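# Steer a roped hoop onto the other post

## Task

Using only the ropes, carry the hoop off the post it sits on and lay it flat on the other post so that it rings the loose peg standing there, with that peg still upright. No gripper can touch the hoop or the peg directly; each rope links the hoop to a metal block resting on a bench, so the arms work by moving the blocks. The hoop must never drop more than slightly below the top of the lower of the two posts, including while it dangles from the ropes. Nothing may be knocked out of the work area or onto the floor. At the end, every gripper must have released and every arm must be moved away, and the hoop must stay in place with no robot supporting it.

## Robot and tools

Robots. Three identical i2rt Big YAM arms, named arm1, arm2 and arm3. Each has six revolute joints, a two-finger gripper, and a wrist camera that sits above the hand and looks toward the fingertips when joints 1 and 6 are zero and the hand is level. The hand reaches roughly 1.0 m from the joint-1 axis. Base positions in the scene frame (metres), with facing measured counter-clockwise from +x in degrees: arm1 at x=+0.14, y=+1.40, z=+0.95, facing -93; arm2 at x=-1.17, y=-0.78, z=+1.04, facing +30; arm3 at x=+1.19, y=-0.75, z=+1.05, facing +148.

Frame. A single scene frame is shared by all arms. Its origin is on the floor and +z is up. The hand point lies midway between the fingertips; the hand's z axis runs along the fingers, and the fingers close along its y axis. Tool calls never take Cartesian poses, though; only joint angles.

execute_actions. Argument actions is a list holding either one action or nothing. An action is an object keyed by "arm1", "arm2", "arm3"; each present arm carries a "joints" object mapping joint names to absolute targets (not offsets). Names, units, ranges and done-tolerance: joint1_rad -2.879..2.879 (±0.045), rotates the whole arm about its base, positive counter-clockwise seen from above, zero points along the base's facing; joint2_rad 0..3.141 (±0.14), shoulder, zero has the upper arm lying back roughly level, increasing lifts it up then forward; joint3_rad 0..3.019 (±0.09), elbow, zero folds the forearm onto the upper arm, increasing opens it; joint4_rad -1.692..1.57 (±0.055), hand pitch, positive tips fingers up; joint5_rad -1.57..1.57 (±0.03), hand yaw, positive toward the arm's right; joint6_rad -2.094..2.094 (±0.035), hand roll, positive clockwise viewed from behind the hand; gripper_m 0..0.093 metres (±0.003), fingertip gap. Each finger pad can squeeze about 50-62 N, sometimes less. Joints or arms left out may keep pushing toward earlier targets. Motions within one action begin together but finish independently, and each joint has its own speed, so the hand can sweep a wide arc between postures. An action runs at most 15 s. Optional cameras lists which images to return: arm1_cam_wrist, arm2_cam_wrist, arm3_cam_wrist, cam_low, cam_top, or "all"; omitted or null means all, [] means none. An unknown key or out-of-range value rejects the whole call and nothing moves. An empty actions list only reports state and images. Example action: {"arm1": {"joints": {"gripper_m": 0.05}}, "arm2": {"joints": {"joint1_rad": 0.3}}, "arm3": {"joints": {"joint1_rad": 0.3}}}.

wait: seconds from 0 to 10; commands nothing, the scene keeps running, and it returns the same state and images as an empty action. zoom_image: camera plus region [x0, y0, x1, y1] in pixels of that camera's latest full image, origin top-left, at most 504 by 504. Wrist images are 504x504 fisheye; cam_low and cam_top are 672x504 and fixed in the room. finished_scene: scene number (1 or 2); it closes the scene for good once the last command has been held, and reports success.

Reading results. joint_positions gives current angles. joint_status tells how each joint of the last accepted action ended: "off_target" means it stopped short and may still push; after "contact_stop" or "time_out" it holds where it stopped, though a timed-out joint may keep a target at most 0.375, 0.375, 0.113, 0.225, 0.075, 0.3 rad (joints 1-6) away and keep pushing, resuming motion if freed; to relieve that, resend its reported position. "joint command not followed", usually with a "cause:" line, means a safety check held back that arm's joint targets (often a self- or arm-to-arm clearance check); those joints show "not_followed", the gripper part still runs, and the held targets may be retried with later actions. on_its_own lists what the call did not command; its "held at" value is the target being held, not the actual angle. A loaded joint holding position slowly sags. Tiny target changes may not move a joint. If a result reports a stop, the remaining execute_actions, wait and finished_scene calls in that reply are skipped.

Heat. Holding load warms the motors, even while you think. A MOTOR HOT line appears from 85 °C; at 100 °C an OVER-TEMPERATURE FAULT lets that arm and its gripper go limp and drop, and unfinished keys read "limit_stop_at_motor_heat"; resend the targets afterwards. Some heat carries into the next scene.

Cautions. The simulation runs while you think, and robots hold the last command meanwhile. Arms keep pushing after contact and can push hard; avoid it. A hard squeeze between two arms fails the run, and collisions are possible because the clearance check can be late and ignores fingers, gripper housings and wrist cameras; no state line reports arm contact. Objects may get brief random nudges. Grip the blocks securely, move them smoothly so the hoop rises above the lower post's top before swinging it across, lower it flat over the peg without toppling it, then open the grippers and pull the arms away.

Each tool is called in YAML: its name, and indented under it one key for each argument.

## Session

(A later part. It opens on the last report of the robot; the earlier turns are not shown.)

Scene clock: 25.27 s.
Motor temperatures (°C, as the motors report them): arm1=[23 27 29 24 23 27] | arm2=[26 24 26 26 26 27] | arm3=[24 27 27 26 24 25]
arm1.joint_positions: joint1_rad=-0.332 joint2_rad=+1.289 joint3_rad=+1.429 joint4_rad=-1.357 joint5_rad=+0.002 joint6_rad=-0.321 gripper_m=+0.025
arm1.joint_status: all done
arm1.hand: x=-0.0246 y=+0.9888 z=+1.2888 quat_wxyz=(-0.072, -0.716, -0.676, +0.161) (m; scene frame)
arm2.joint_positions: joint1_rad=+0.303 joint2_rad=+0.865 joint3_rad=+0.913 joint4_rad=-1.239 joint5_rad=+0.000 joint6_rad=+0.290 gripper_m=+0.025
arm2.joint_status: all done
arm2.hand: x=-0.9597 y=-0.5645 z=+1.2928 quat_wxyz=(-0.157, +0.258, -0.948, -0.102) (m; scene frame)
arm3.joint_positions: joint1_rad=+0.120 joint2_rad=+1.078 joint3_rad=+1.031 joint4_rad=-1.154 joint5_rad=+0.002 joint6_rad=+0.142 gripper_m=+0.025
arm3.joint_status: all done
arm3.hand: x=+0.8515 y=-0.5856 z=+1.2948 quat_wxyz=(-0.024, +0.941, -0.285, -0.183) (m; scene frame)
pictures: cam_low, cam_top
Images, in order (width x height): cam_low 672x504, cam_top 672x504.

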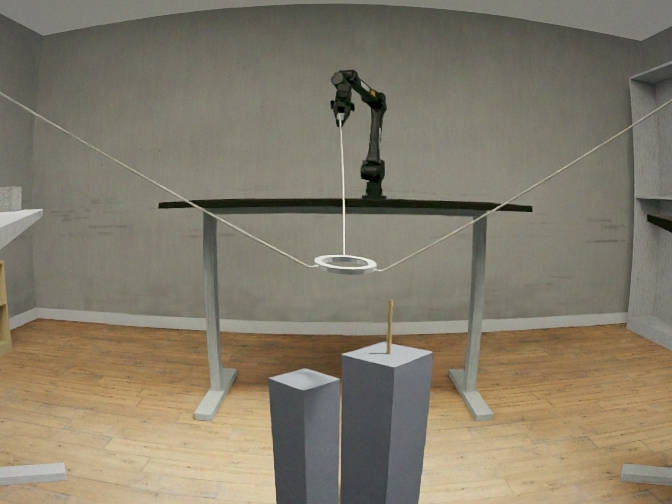

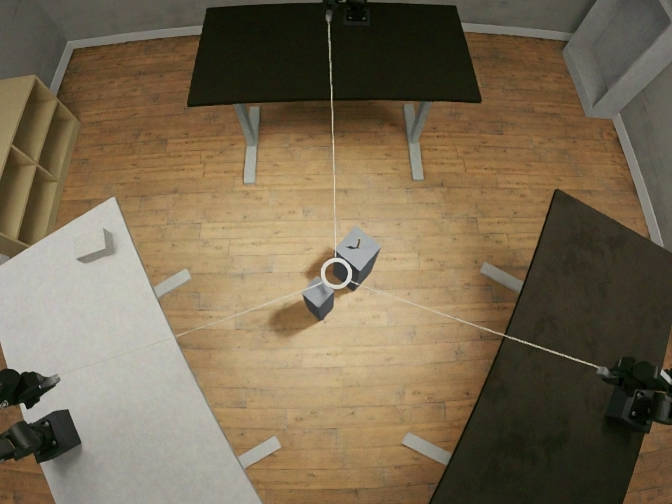

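execute_actions:
  actions:
    - {"arm1":{"joints":{"joint1_rad":-0.098,"joint2_rad":0.70,"joint3_rad":1.12,"joint4_rad":-1.605,"joint6_rad":-0.12}},"arm2":{"joints":{"joint1_rad":0.362,"joint2_rad":1.49,"joint3_rad":1.40,"joint4_rad":-1.085,"joint6_rad":0.36}},"arm3":{"joints":{"joint1_rad":-0.46,"joint2_rad":1.16,"joint3_rad":1.11,"joint4_rad":-1.12,"joint6_rad":-0.48}}}
  cameras: ["cam_low","cam_top"]

execute_actions:
  actions: []
  cameras: ["cam_low","cam_top"]

zoom_image:
  camera: "cam_top"
  region: [300,170,420,290]

Scene clock: 27.53 s.
Motor temperatures (°C, as the motors report them): arm1=[23 27 29 24 23 27] | arm2=[26 24 27 26 26 27] | arm3=[24 27 27 26 24 25]
arm1.joint_positions: joint1_rad=-0.091 joint2_rad=+0.707 joint3_rad=+1.116 joint4_rad=-1.600 joint5_rad=+0.000 joint6_rad=-0.132 gripper_m=+0.025
arm1.joint_status: all done
arm1.hand: x=+0.1102 y=+1.1847 z=+1.3040 quat_wxyz=(-0.113, -0.696, -0.693, +0.151) (m; scene frame)
arm2.joint_positions: joint1_rad=+0.357 joint2_rad=+1.506 joint3_rad=+1.331 joint4_rad=-1.094 joint5_rad=+0.001 joint6_rad=+0.349 gripper_m=+0.025
arm2.joint_status: all done
arm2.hand: x=-0.8357 y=-0.3893 z=+1.2511 quat_wxyz=(-0.120, +0.258, -0.955, -0.089) (m; scene frame)
arm3.joint_positions: joint1_rad=-0.457 joint2_rad=+1.181 joint3_rad=+1.049 joint4_rad=-1.131 joint5_rad=+0.000 joint6_rad=-0.471 gripper_m=+0.025
arm3.joint_status: all done
arm3.hand: x=+0.9822 y=-0.4107 z=+1.2657 quat_wxyz=(-0.100, +0.951, -0.269, -0.114) (m; scene frame)
pictures: cam_low, cam_top
Images, in order (width x height): cam_low 672x504, cam_top 672x504.

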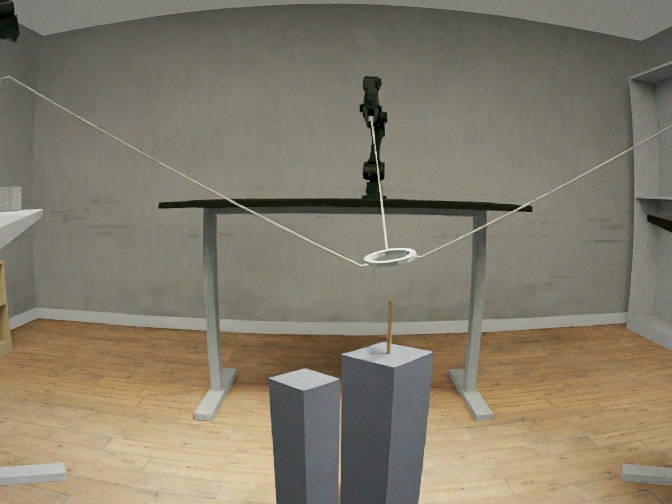

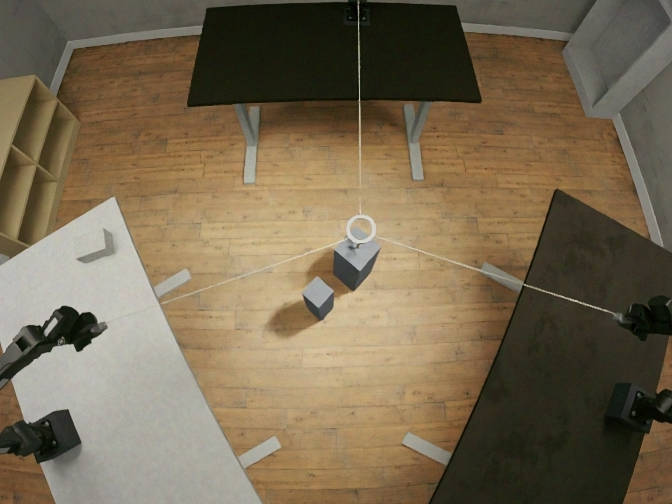

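Scene clock: 27.53 s.
Motor temperatures (°C, as the motors report them): arm1=[23 27 29 24 23 27] | arm2=[26 24 27 26 26 27] | arm3=[24 27 27 26 24 25]
arm1.joint_positions: joint1_rad=-0.091 joint2_rad=+0.707 joint3_rad=+1.116 joint4_rad=-1.600 joint5_rad=+0.000 joint6_rad=-0.132 gripper_m=+0.025
arm1.joint_status: all done
arm1.hand: x=+0.1102 y=+1.1847 z=+1.3040 quat_wxyz=(-0.113, -0.696, -0.693, +0.151) (m; scene frame)
arm2.joint_positions: joint1_rad=+0.357 joint2_rad=+1.506 joint3_rad=+1.331 joint4_rad=-1.094 joint5_rad=+0.001 joint6_rad=+0.349 gripper_m=+0.025
arm2.joint_status: all done
arm2.hand: x=-0.8357 y=-0.3893 z=+1.2511 quat_wxyz=(-0.120, +0.258, -0.955, -0.089) (m; scene frame)
arm3.joint_positions: joint1_rad=-0.457 joint2_rad=+1.181 joint3_rad=+1.049 joint4_rad=-1.131 joint5_rad=+0.000 joint6_rad=-0.471 gripper_m=+0.025
arm3.joint_status: all done
arm3.hand: x=+0.9822 y=-0.4107 z=+1.2657 quat_wxyz=(-0.100, +0.951, -0.269, -0.114) (m; scene frame)
pictures: cam_low, cam_top
Images, in order (width x height): cam_low 672x504, cam_top 672x504.

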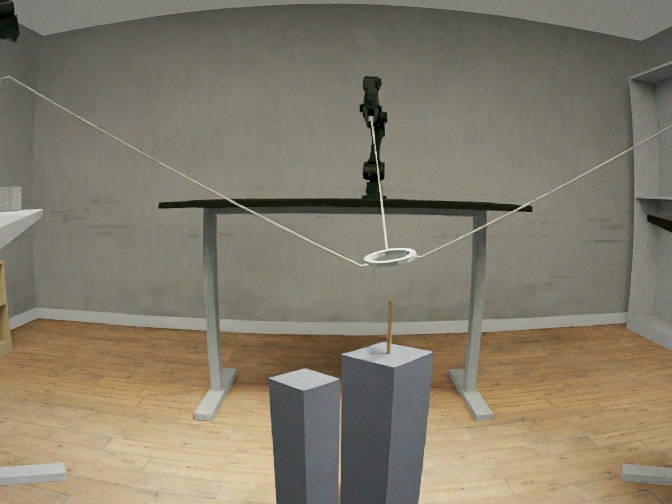

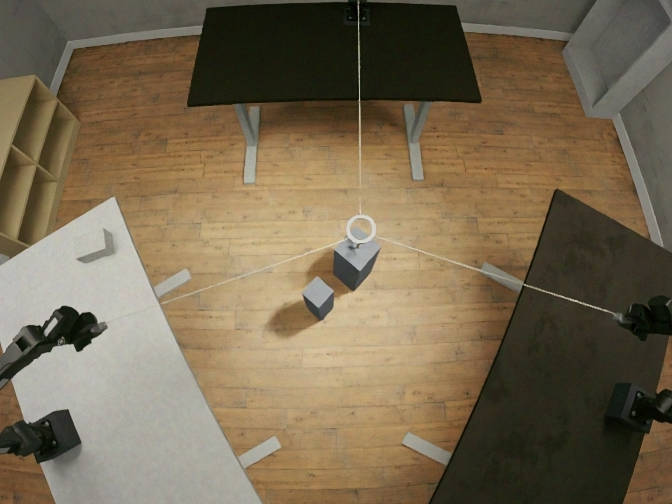

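Region (300, 170, 420, 290) of cam_top's 672x504 image, scaled by 4.200, with more detail than that image has.

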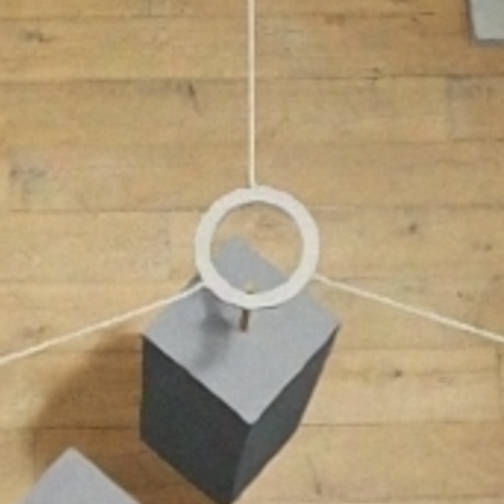

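execute_actions:
  actions:
    - {"arm1":{"joints":{"joint2_rad":0.715,"joint3_rad":1.005,"joint4_rad":-1.48}},"arm2":{"joints":{"joint2_rad":1.535,"joint4_rad":-0.98}},"arm3":{"joints":{"joint1_rad":-0.44,"joint2_rad":1.21,"joint3_rad":1.04,"joint4_rad":-1.01}}}
  cameras: ["cam_low","cam_top"]

zoom_image:
  camera: "cam_top"
  region: [300,170,420,290]

Scene clock: 29.57 s.
Motor temperatures (°C, as the motors report them): arm1=[23 27 29 24 23 27] | arm2=[26 24 27 26 26 27] | arm3=[24 26 27 26 24 25]
arm1.joint_positions: joint1_rad=-0.091 joint2_rad=+0.727 joint3_rad=+0.996 joint4_rad=-1.494 joint5_rad=+0.000 joint6_rad=-0.132 gripper_m=+0.025
arm1.joint_status: all done
arm1.hand: x=+0.1078 y=+1.1689 z=+1.2557 quat_wxyz=(-0.103, -0.698, -0.695, +0.138) (m; scene frame)
arm2.joint_positions: joint1_rad=+0.357 joint2_rad=+1.527 joint3_rad=+1.331 joint4_rad=-1.002 joint5_rad=+0.001 joint6_rad=+0.349 gripper_m=+0.025
arm2.joint_status: all done
arm2.hand: x=-0.8210 y=-0.3715 z=+1.2479 quat_wxyz=(-0.148, +0.256, -0.949, -0.109) (m; scene frame)
arm3.joint_positions: joint1_rad=-0.447 joint2_rad=+1.219 joint3_rad=+1.023 joint4_rad=-1.027 joint5_rad=+0.000 joint6_rad=-0.472 gripper_m=+0.025
arm3.joint_status: all done
arm3.hand: x=+0.9683 y=-0.3963 z=+1.2475 quat_wxyz=(-0.112, +0.949, -0.263, -0.129) (m; scene frame)
pictures: cam_low, cam_top
Images, in order (width x height): cam_low 672x504, cam_top 672x504.

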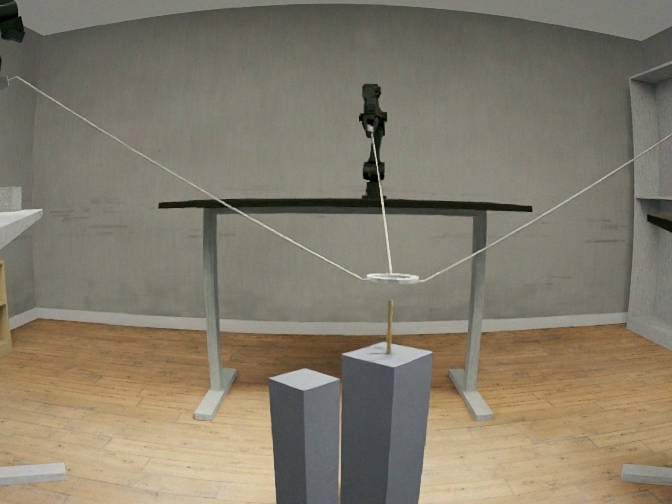

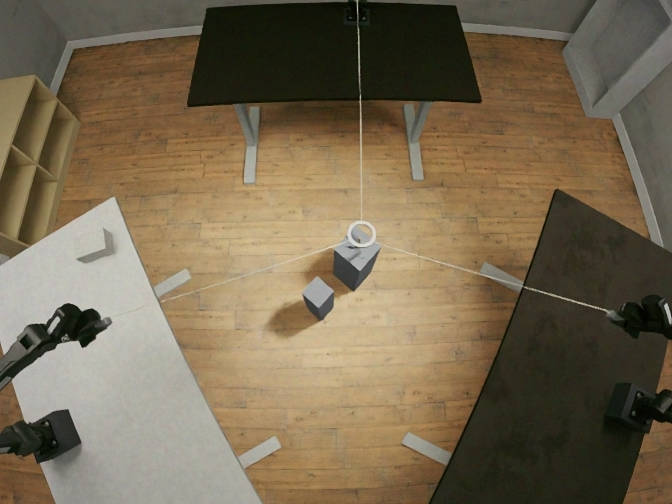

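Region (300, 170, 420, 290) of cam_top's 672x504 image, scaled by 4.200, with more detail than that image has.

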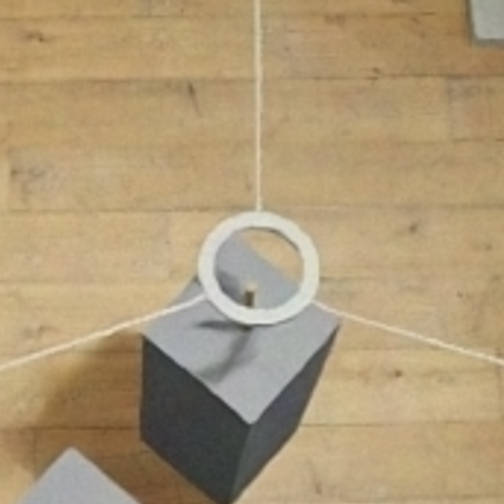

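execute_actions:
  actions:
    - {"arm1":{"joints":{"joint2_rad":0.795,"joint3_rad":0.93,"joint4_rad":-1.325}},"arm2":{"joints":{"joint1_rad":0.335,"joint2_rad":1.635,"joint4_rad":-0.845}},"arm3":{"joints":{"joint1_rad":-0.405,"joint2_rad":1.325,"joint4_rad":-0.87}}}
  cameras: ["cam_low","cam_top"]

zoom_image:
  camera: "cam_top"
  region: [300,170,420,290]

Scene clock: 31.47 s.
Motor temperatures (°C, as the motors report them): arm1=[23 27 29 24 23 27] | arm2=[26 24 28 26 26 27] | arm3=[24 26 28 26 24 25]
arm1.joint_positions: joint1_rad=-0.091 joint2_rad=+0.811 joint3_rad=+0.920 joint4_rad=-1.340 joint5_rad=+0.000 joint6_rad=-0.132 gripper_m=+0.025
arm1.joint_status: all done
arm1.hand: x=+0.1026 y=+1.1328 z=+1.2140 quat_wxyz=(-0.101, -0.698, -0.696, +0.136) (m; scene frame)
arm2.joint_positions: joint1_rad=+0.337 joint2_rad=+1.648 joint3_rad=+1.336 joint4_rad=-0.867 joint5_rad=+0.001 joint6_rad=+0.349 gripper_m=+0.025
arm2.joint_status: all done
arm2.hand: x=-0.7879 y=-0.3489 z=+1.1976 quat_wxyz=(-0.157, +0.246, -0.950, -0.113) (m; scene frame)
arm3.joint_positions: joint1_rad=-0.407 joint2_rad=+1.350 joint3_rad=+1.022 joint4_rad=-0.887 joint5_rad=+0.000 joint6_rad=-0.472 gripper_m=+0.025
arm3.joint_status: all done
arm3.hand: x=+0.9327 y=-0.3738 z=+1.2045 quat_wxyz=(-0.112, +0.954, -0.244, -0.134) (m; scene frame)
pictures: cam_low, cam_top
Images, in order (width x height): cam_low 672x504, cam_top 672x504.

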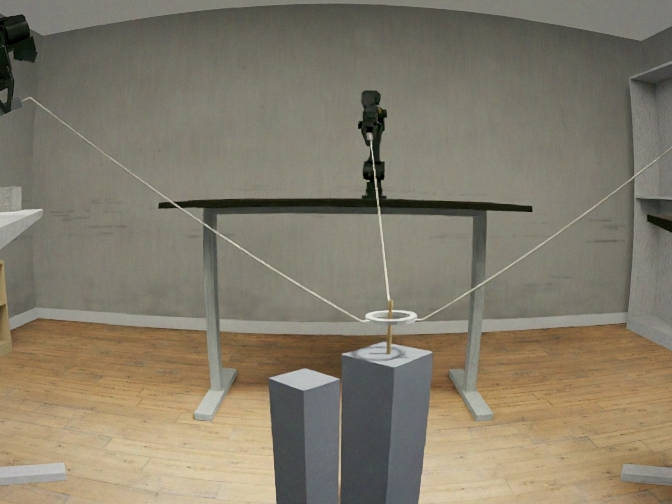

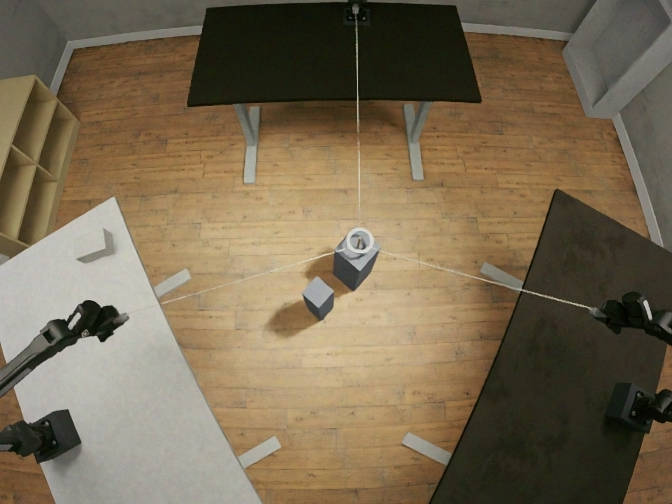

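Region (300, 170, 420, 290) of cam_top's 672x504 image, scaled by 4.200, with more detail than that image has.

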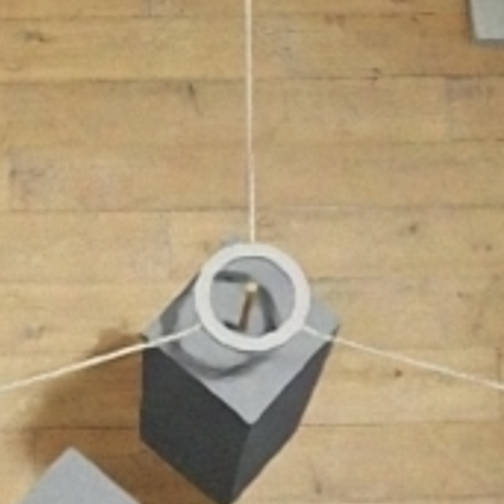

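execute_actions:
  actions:
    - {"arm1":{"joints":{"joint2_rad":0.945,"joint3_rad":0.895,"joint4_rad":-1.112}},"arm2":{"joints":{"joint1_rad":0.306,"joint2_rad":1.725,"joint4_rad":-0.68}},"arm3":{"joints":{"joint1_rad":-0.358,"joint2_rad":1.45,"joint4_rad":-0.70}}}
  cameras: ["cam_low","cam_top"]

zoom_image:
  camera: "cam_top"
  region: [300,170,420,290]

Scene clock: 33.03 s.
Motor temperatures (°C, as the motors report them): arm1=[23 27 29 24 23 27] | arm2=[26 24 28 26 26 27] | arm3=[24 26 28 26 24 25]
arm1.joint_positions: joint1_rad=-0.091 joint2_rad=+0.962 joint3_rad=+0.889 joint4_rad=-1.129 joint5_rad=+0.000 joint6_rad=-0.132 gripper_m=+0.025
arm1.joint_status: all done
arm1.hand: x=+0.0945 y=+1.0748 z=+1.1753 quat_wxyz=(-0.110, -0.697, -0.694, +0.147) (m; scene frame)
arm2.joint_positions: joint1_rad=+0.305 joint2_rad=+1.729 joint3_rad=+1.336 joint4_rad=-0.706 joint5_rad=+0.001 joint6_rad=+0.349 gripper_m=+0.025
arm2.joint_status: all done
arm2.hand: x=-0.7492 y=-0.3338 z=+1.1676 quat_wxyz=(-0.192, +0.229, -0.945, -0.132) (m; scene frame)
arm3.joint_positions: joint1_rad=-0.358 joint2_rad=+1.474 joint3_rad=+1.022 joint4_rad=-0.720 joint5_rad=+0.000 joint6_rad=-0.472 gripper_m=+0.025
arm3.joint_status: all done
arm3.hand: x=+0.8905 y=-0.3556 z=+1.1636 quat_wxyz=(-0.122, +0.956, -0.220, -0.153) (m; scene frame)
pictures: cam_low, cam_top
Images, in order (width x height): cam_low 672x504, cam_top 672x504.

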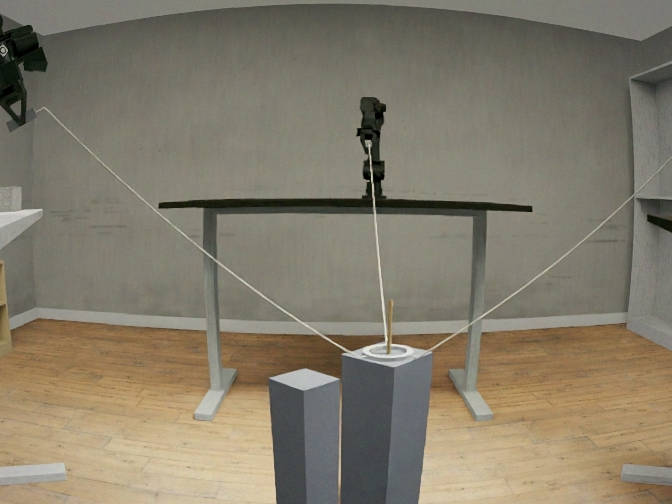

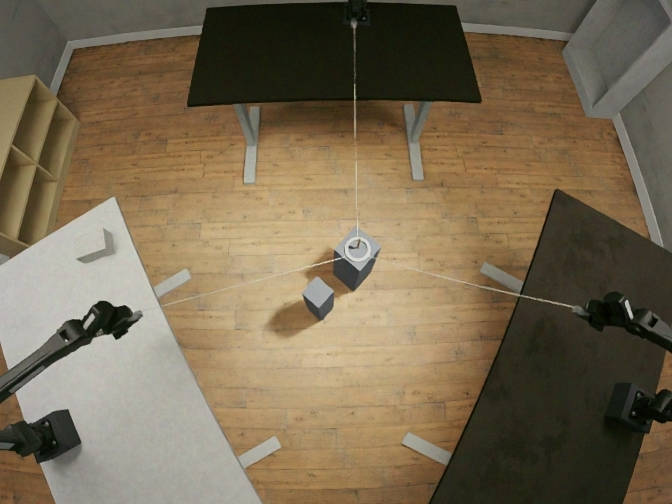

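Region (300, 170, 420, 290) of cam_top's 672x504 image, scaled by 4.200, with more detail than that image has.

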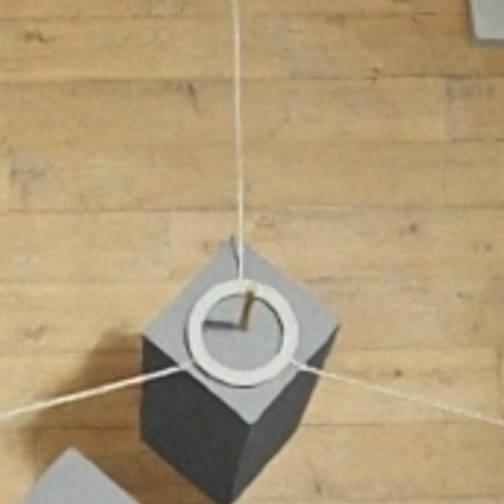

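execute_actions:
  actions:
    - {"arm1":{"joints":{"joint1_rad":0.05,"joint2_rad":1.86,"joint3_rad":1.58,"joint4_rad":-1.2,"joint6_rad":0}},"arm2":{"joints":{"joint1_rad":0.2,"joint2_rad":1.99,"joint3_rad":1.48,"joint4_rad":-0.76,"joint6_rad":0.17}},"arm3":{"joints":{"joint1_rad":-0.13,"joint2_rad":2.01,"joint3_rad":1.59,"joint4_rad":-1.05,"joint6_rad":-0.15}}}
  cameras: ["cam_low","cam_top"]

Scene clock: 35.50 s.
Motor temperatures (°C, as the motors report them): arm1=[23 27 29 24 23 27] | arm2=[26 25 28 26 26 27] | arm3=[24 27 28 26 24 25]
arm1.joint_positions: joint1_rad=+0.054 joint2_rad=+1.884 joint3_rad=+1.524 joint4_rad=-1.201 joint5_rad=+0.000 joint6_rad=-0.012 gripper_m=+0.025
arm1.joint_status: all done
arm1.hand: x=+0.1434 y=+0.8392 z=+1.0416 quat_wxyz=(-0.002, -0.700, -0.714, +0.005) (m; scene frame)
arm2.joint_positions: joint1_rad=+0.195 joint2_rad=+2.014 joint3_rad=+1.446 joint4_rad=-0.750 joint5_rad=+0.001 joint6_rad=+0.182 gripper_m=+0.025
arm2.joint_status: all done
arm2.hand: x=-0.6911 y=-0.3714 z=+1.0384 quat_wxyz=(-0.111, +0.261, -0.957, -0.057) (m; scene frame)
arm3.joint_positions: joint1_rad=-0.125 joint2_rad=+2.034 joint3_rad=+1.540 joint4_rad=-1.040 joint5_rad=-0.002 joint6_rad=-0.160 gripper_m=+0.025
arm3.joint_status: all done
arm3.hand: x=+0.7258 y=-0.3690 z=+1.0565 quat_wxyz=(-0.002, +0.965, -0.261, -0.018) (m; scene frame)
pictures: cam_low, cam_top
Images, in order (width x height): cam_low 672x504, cam_top 672x504.

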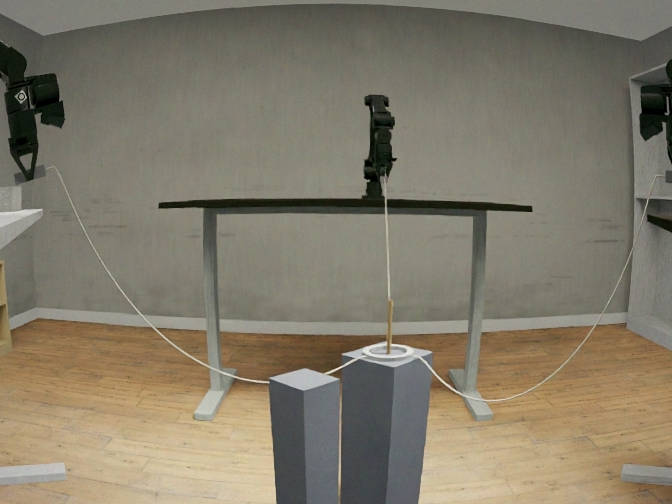

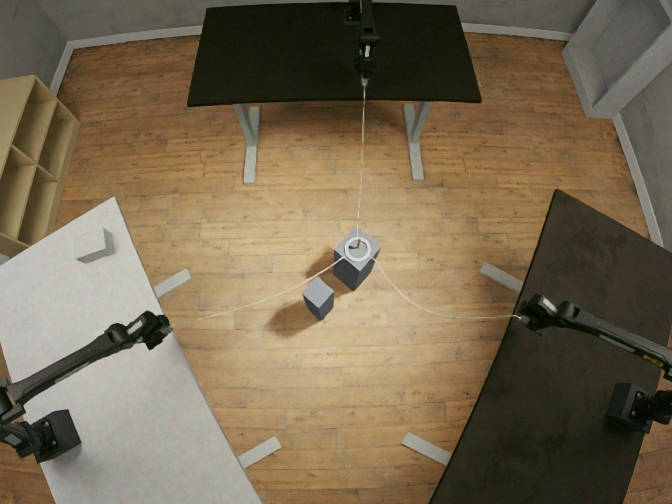

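Set down at the original grasp joint values.

execute_actions:
  actions:
    - {"arm1":{"joints":{"joint2_rad":1.955,"joint3_rad":1.455,"joint4_rad":-1.04}},"arm2":{"joints":{"joint2_rad":2.10,"joint3_rad":1.42,"joint4_rad":-0.875}},"arm3":{"joints":{"joint2_rad":2.11,"joint3_rad":1.46,"joint4_rad":-0.875}}}

Scene clock: 36.90 s.
Motor temperatures (°C, as the motors report them): arm1=[23 27 29 24 23 27] | arm2=[26 25 28 26 26 27] | arm3=[24 27 28 26 24 25]
arm1.joint_positions: joint1_rad=+0.054 joint2_rad=+1.962 joint3_rad=+1.452 joint4_rad=-1.048 joint5_rad=+0.000 joint6_rad=-0.011 gripper_m=+0.024
arm1.joint_status: all done
arm1.hand: x=+0.1430 y=+0.8366 z=+0.9747 quat_wxyz=(-0.003, -0.700, -0.714, +0.006) (m; scene frame)
arm2.joint_positions: joint1_rad=+0.195 joint2_rad=+2.101 joint3_rad=+1.416 joint4_rad=-0.862 joint5_rad=+0.001 joint6_rad=+0.182 gripper_m=+0.025
arm2.joint_status: all done
arm2.hand: x=-0.7337 y=-0.4078 z=+0.9739 quat_wxyz=(-0.008, +0.264, -0.965, -0.007) (m; scene frame)
arm3.joint_positions: joint1_rad=-0.125 joint2_rad=+2.121 joint3_rad=+1.446 joint4_rad=-0.886 joint5_rad=+0.000 joint6_rad=-0.160 gripper_m=+0.025
arm3.joint_status: all done
arm3.hand: x=+0.7403 y=-0.3814 z=+0.9776 quat_wxyz=(+0.003, +0.965, -0.262, -0.006) (m; scene frame)
pictures: arm1_cam_wrist, arm2_cam_wrist, arm3_cam_wrist, cam_low, cam_top
Images, in order (width x height): arm1_cam_wrist 504x504, arm2_cam_wrist 504x504, arm3_cam_wrist 504x504, cam_low 672x504, cam_top 672x504.

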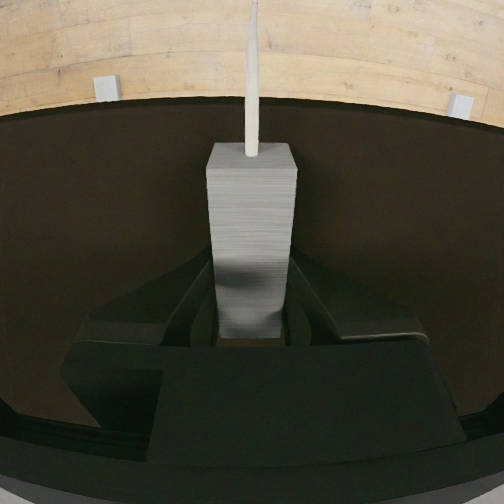

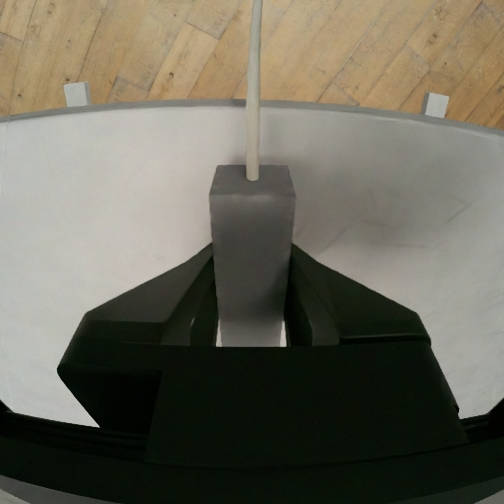

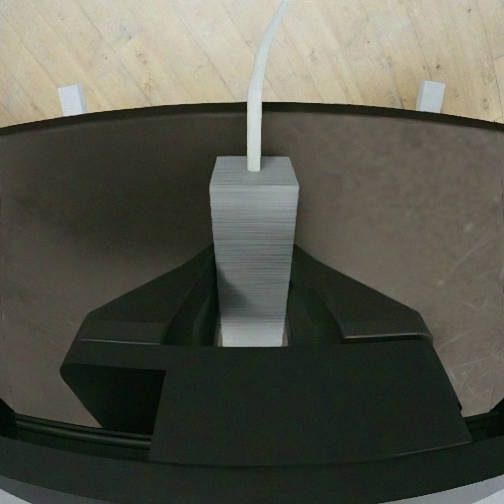

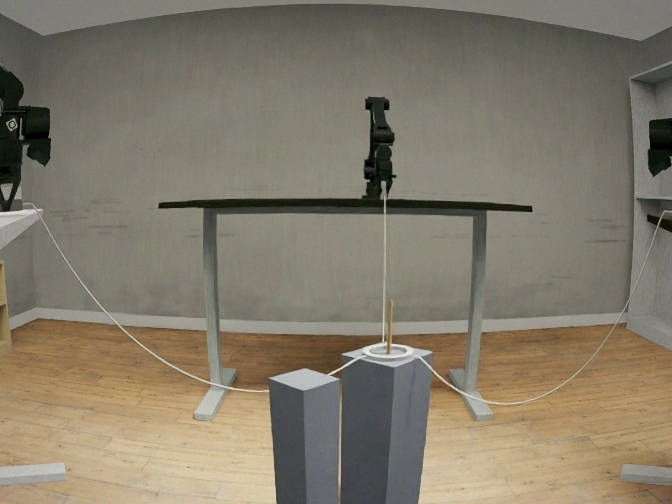

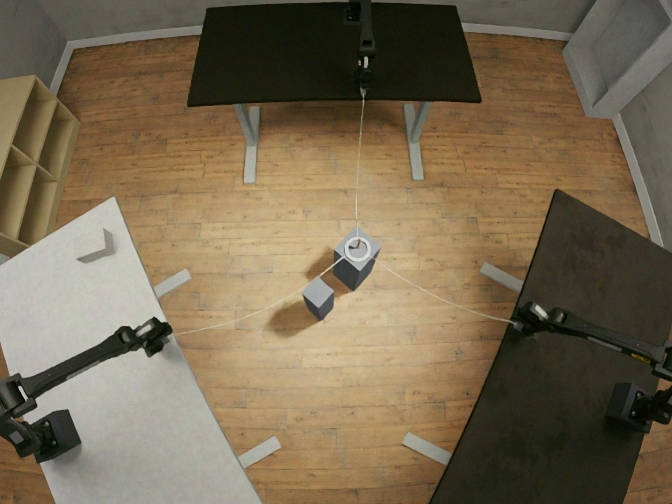

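execute_actions:
  actions:
    - {"arm1":{"joints":{"joint2_rad":1.965,"gripper_m":0.06}},"arm2":{"joints":{"joint2_rad":2.12,"gripper_m":0.06}},"arm3":{"joints":{"joint2_rad":2.12,"gripper_m":0.06}}}
  cameras: []

execute_actions:
  actions:
    - {"arm1":{"joints":{"joint2_rad":1.45,"gripper_m":0.09}},"arm2":{"joints":{"joint2_rad":1.55,"gripper_m":0.09}},"arm3":{"joints":{"joint2_rad":1.55,"gripper_m":0.09}}}
  cameras: ["cam_low","cam_top"]

Scene clock: 37.83 s.
Motor temperatures (°C, as the motors report them): arm1=[23 27 29 24 23 27] | arm2=[26 25 28 26 26 27] | arm3=[24 27 28 26 24 25]
arm1.joint_positions: joint1_rad=+0.054 joint2_rad=+1.962 joint3_rad=+1.452 joint4_rad=-1.048 joint5_rad=+0.000 joint6_rad=-0.011 gripper_m=+0.060
arm1.joint_status: all done
arm1.hand: x=+0.1430 y=+0.8366 z=+0.9747 quat_wxyz=(-0.003, -0.700, -0.714, +0.006) (m; scene frame)
arm2.joint_positions: joint1_rad=+0.195 joint2_rad=+2.101 joint3_rad=+1.416 joint4_rad=-0.862 joint5_rad=+0.001 joint6_rad=+0.182 gripper_m=+0.060
arm2.joint_status: all done
arm2.hand: x=-0.7337 y=-0.4078 z=+0.9739 quat_wxyz=(-0.008, +0.264, -0.965, -0.007) (m; scene frame)
arm3.joint_positions: joint1_rad=-0.125 joint2_rad=+2.121 joint3_rad=+1.446 joint4_rad=-0.886 joint5_rad=+0.000 joint6_rad=-0.159 gripper_m=+0.060
arm3.joint_status: all done
arm3.hand: x=+0.7403 y=-0.3814 z=+0.9776 quat_wxyz=(+0.003, +0.965, -0.262, -0.006) (m; scene frame)
pictures: none
No camera images: the call's "cameras" was empty. Leave "cameras" out to get every camera's image.

Scene clock: 39.40 s.
Motor temperatures (°C, as the motors report them): arm1=[23 27 29 24 23 27] | arm2=[26 25 28 26 26 27] | arm3=[24 27 28 26 24 25]
arm1.joint_positions: joint1_rad=+0.054 joint2_rad=+1.457 joint3_rad=+1.446 joint4_rad=-1.048 joint5_rad=+0.000 joint6_rad=-0.011 gripper_m=+0.090
arm1.joint_status: all done
arm1.hand: x=+0.1441 y=+0.8537 z=+1.2483 quat_wxyz=(-0.177, -0.677, -0.691, +0.181) (m; scene frame)
arm2.joint_positions: joint1_rad=+0.195 joint2_rad=+1.533 joint3_rad=+1.411 joint4_rad=-0.862 joint5_rad=+0.001 joint6_rad=+0.181 gripper_m=+0.090
arm2.joint_status: all done
arm2.hand: x=-0.7181 y=-0.3974 z=+1.2986 quat_wxyz=(-0.258, +0.252, -0.924, -0.128) (m; scene frame)
arm3.joint_positions: joint1_rad=-0.125 joint2_rad=+1.552 joint3_rad=+1.442 joint4_rad=-0.886 joint5_rad=+0.000 joint6_rad=-0.159 gripper_m=+0.090
arm3.joint_status: all done
arm3.hand: x=+0.7280 y=-0.3672 z=+1.3065 quat_wxyz=(-0.112, +0.925, -0.253, -0.260) (m; scene frame)
pictures: cam_low, cam_top
Images, in order (width x height): cam_low 672x504, cam_top 672x504.

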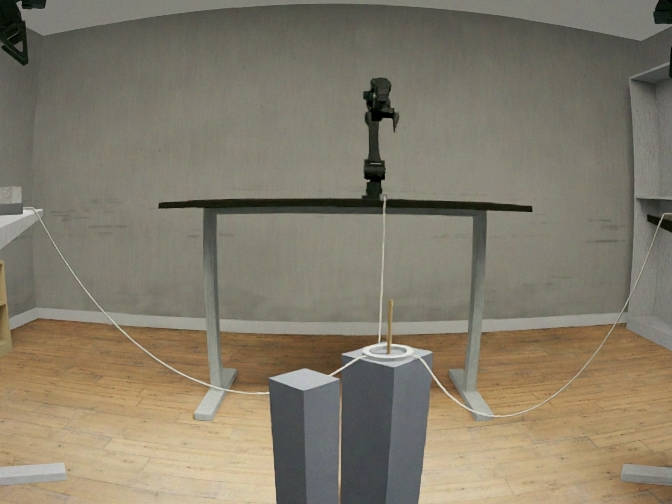

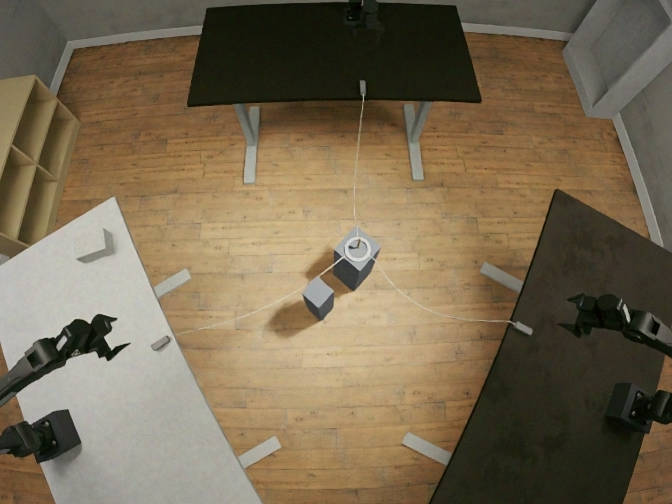

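finished_scene:
  scene: 1

The scene is finished: the task was done.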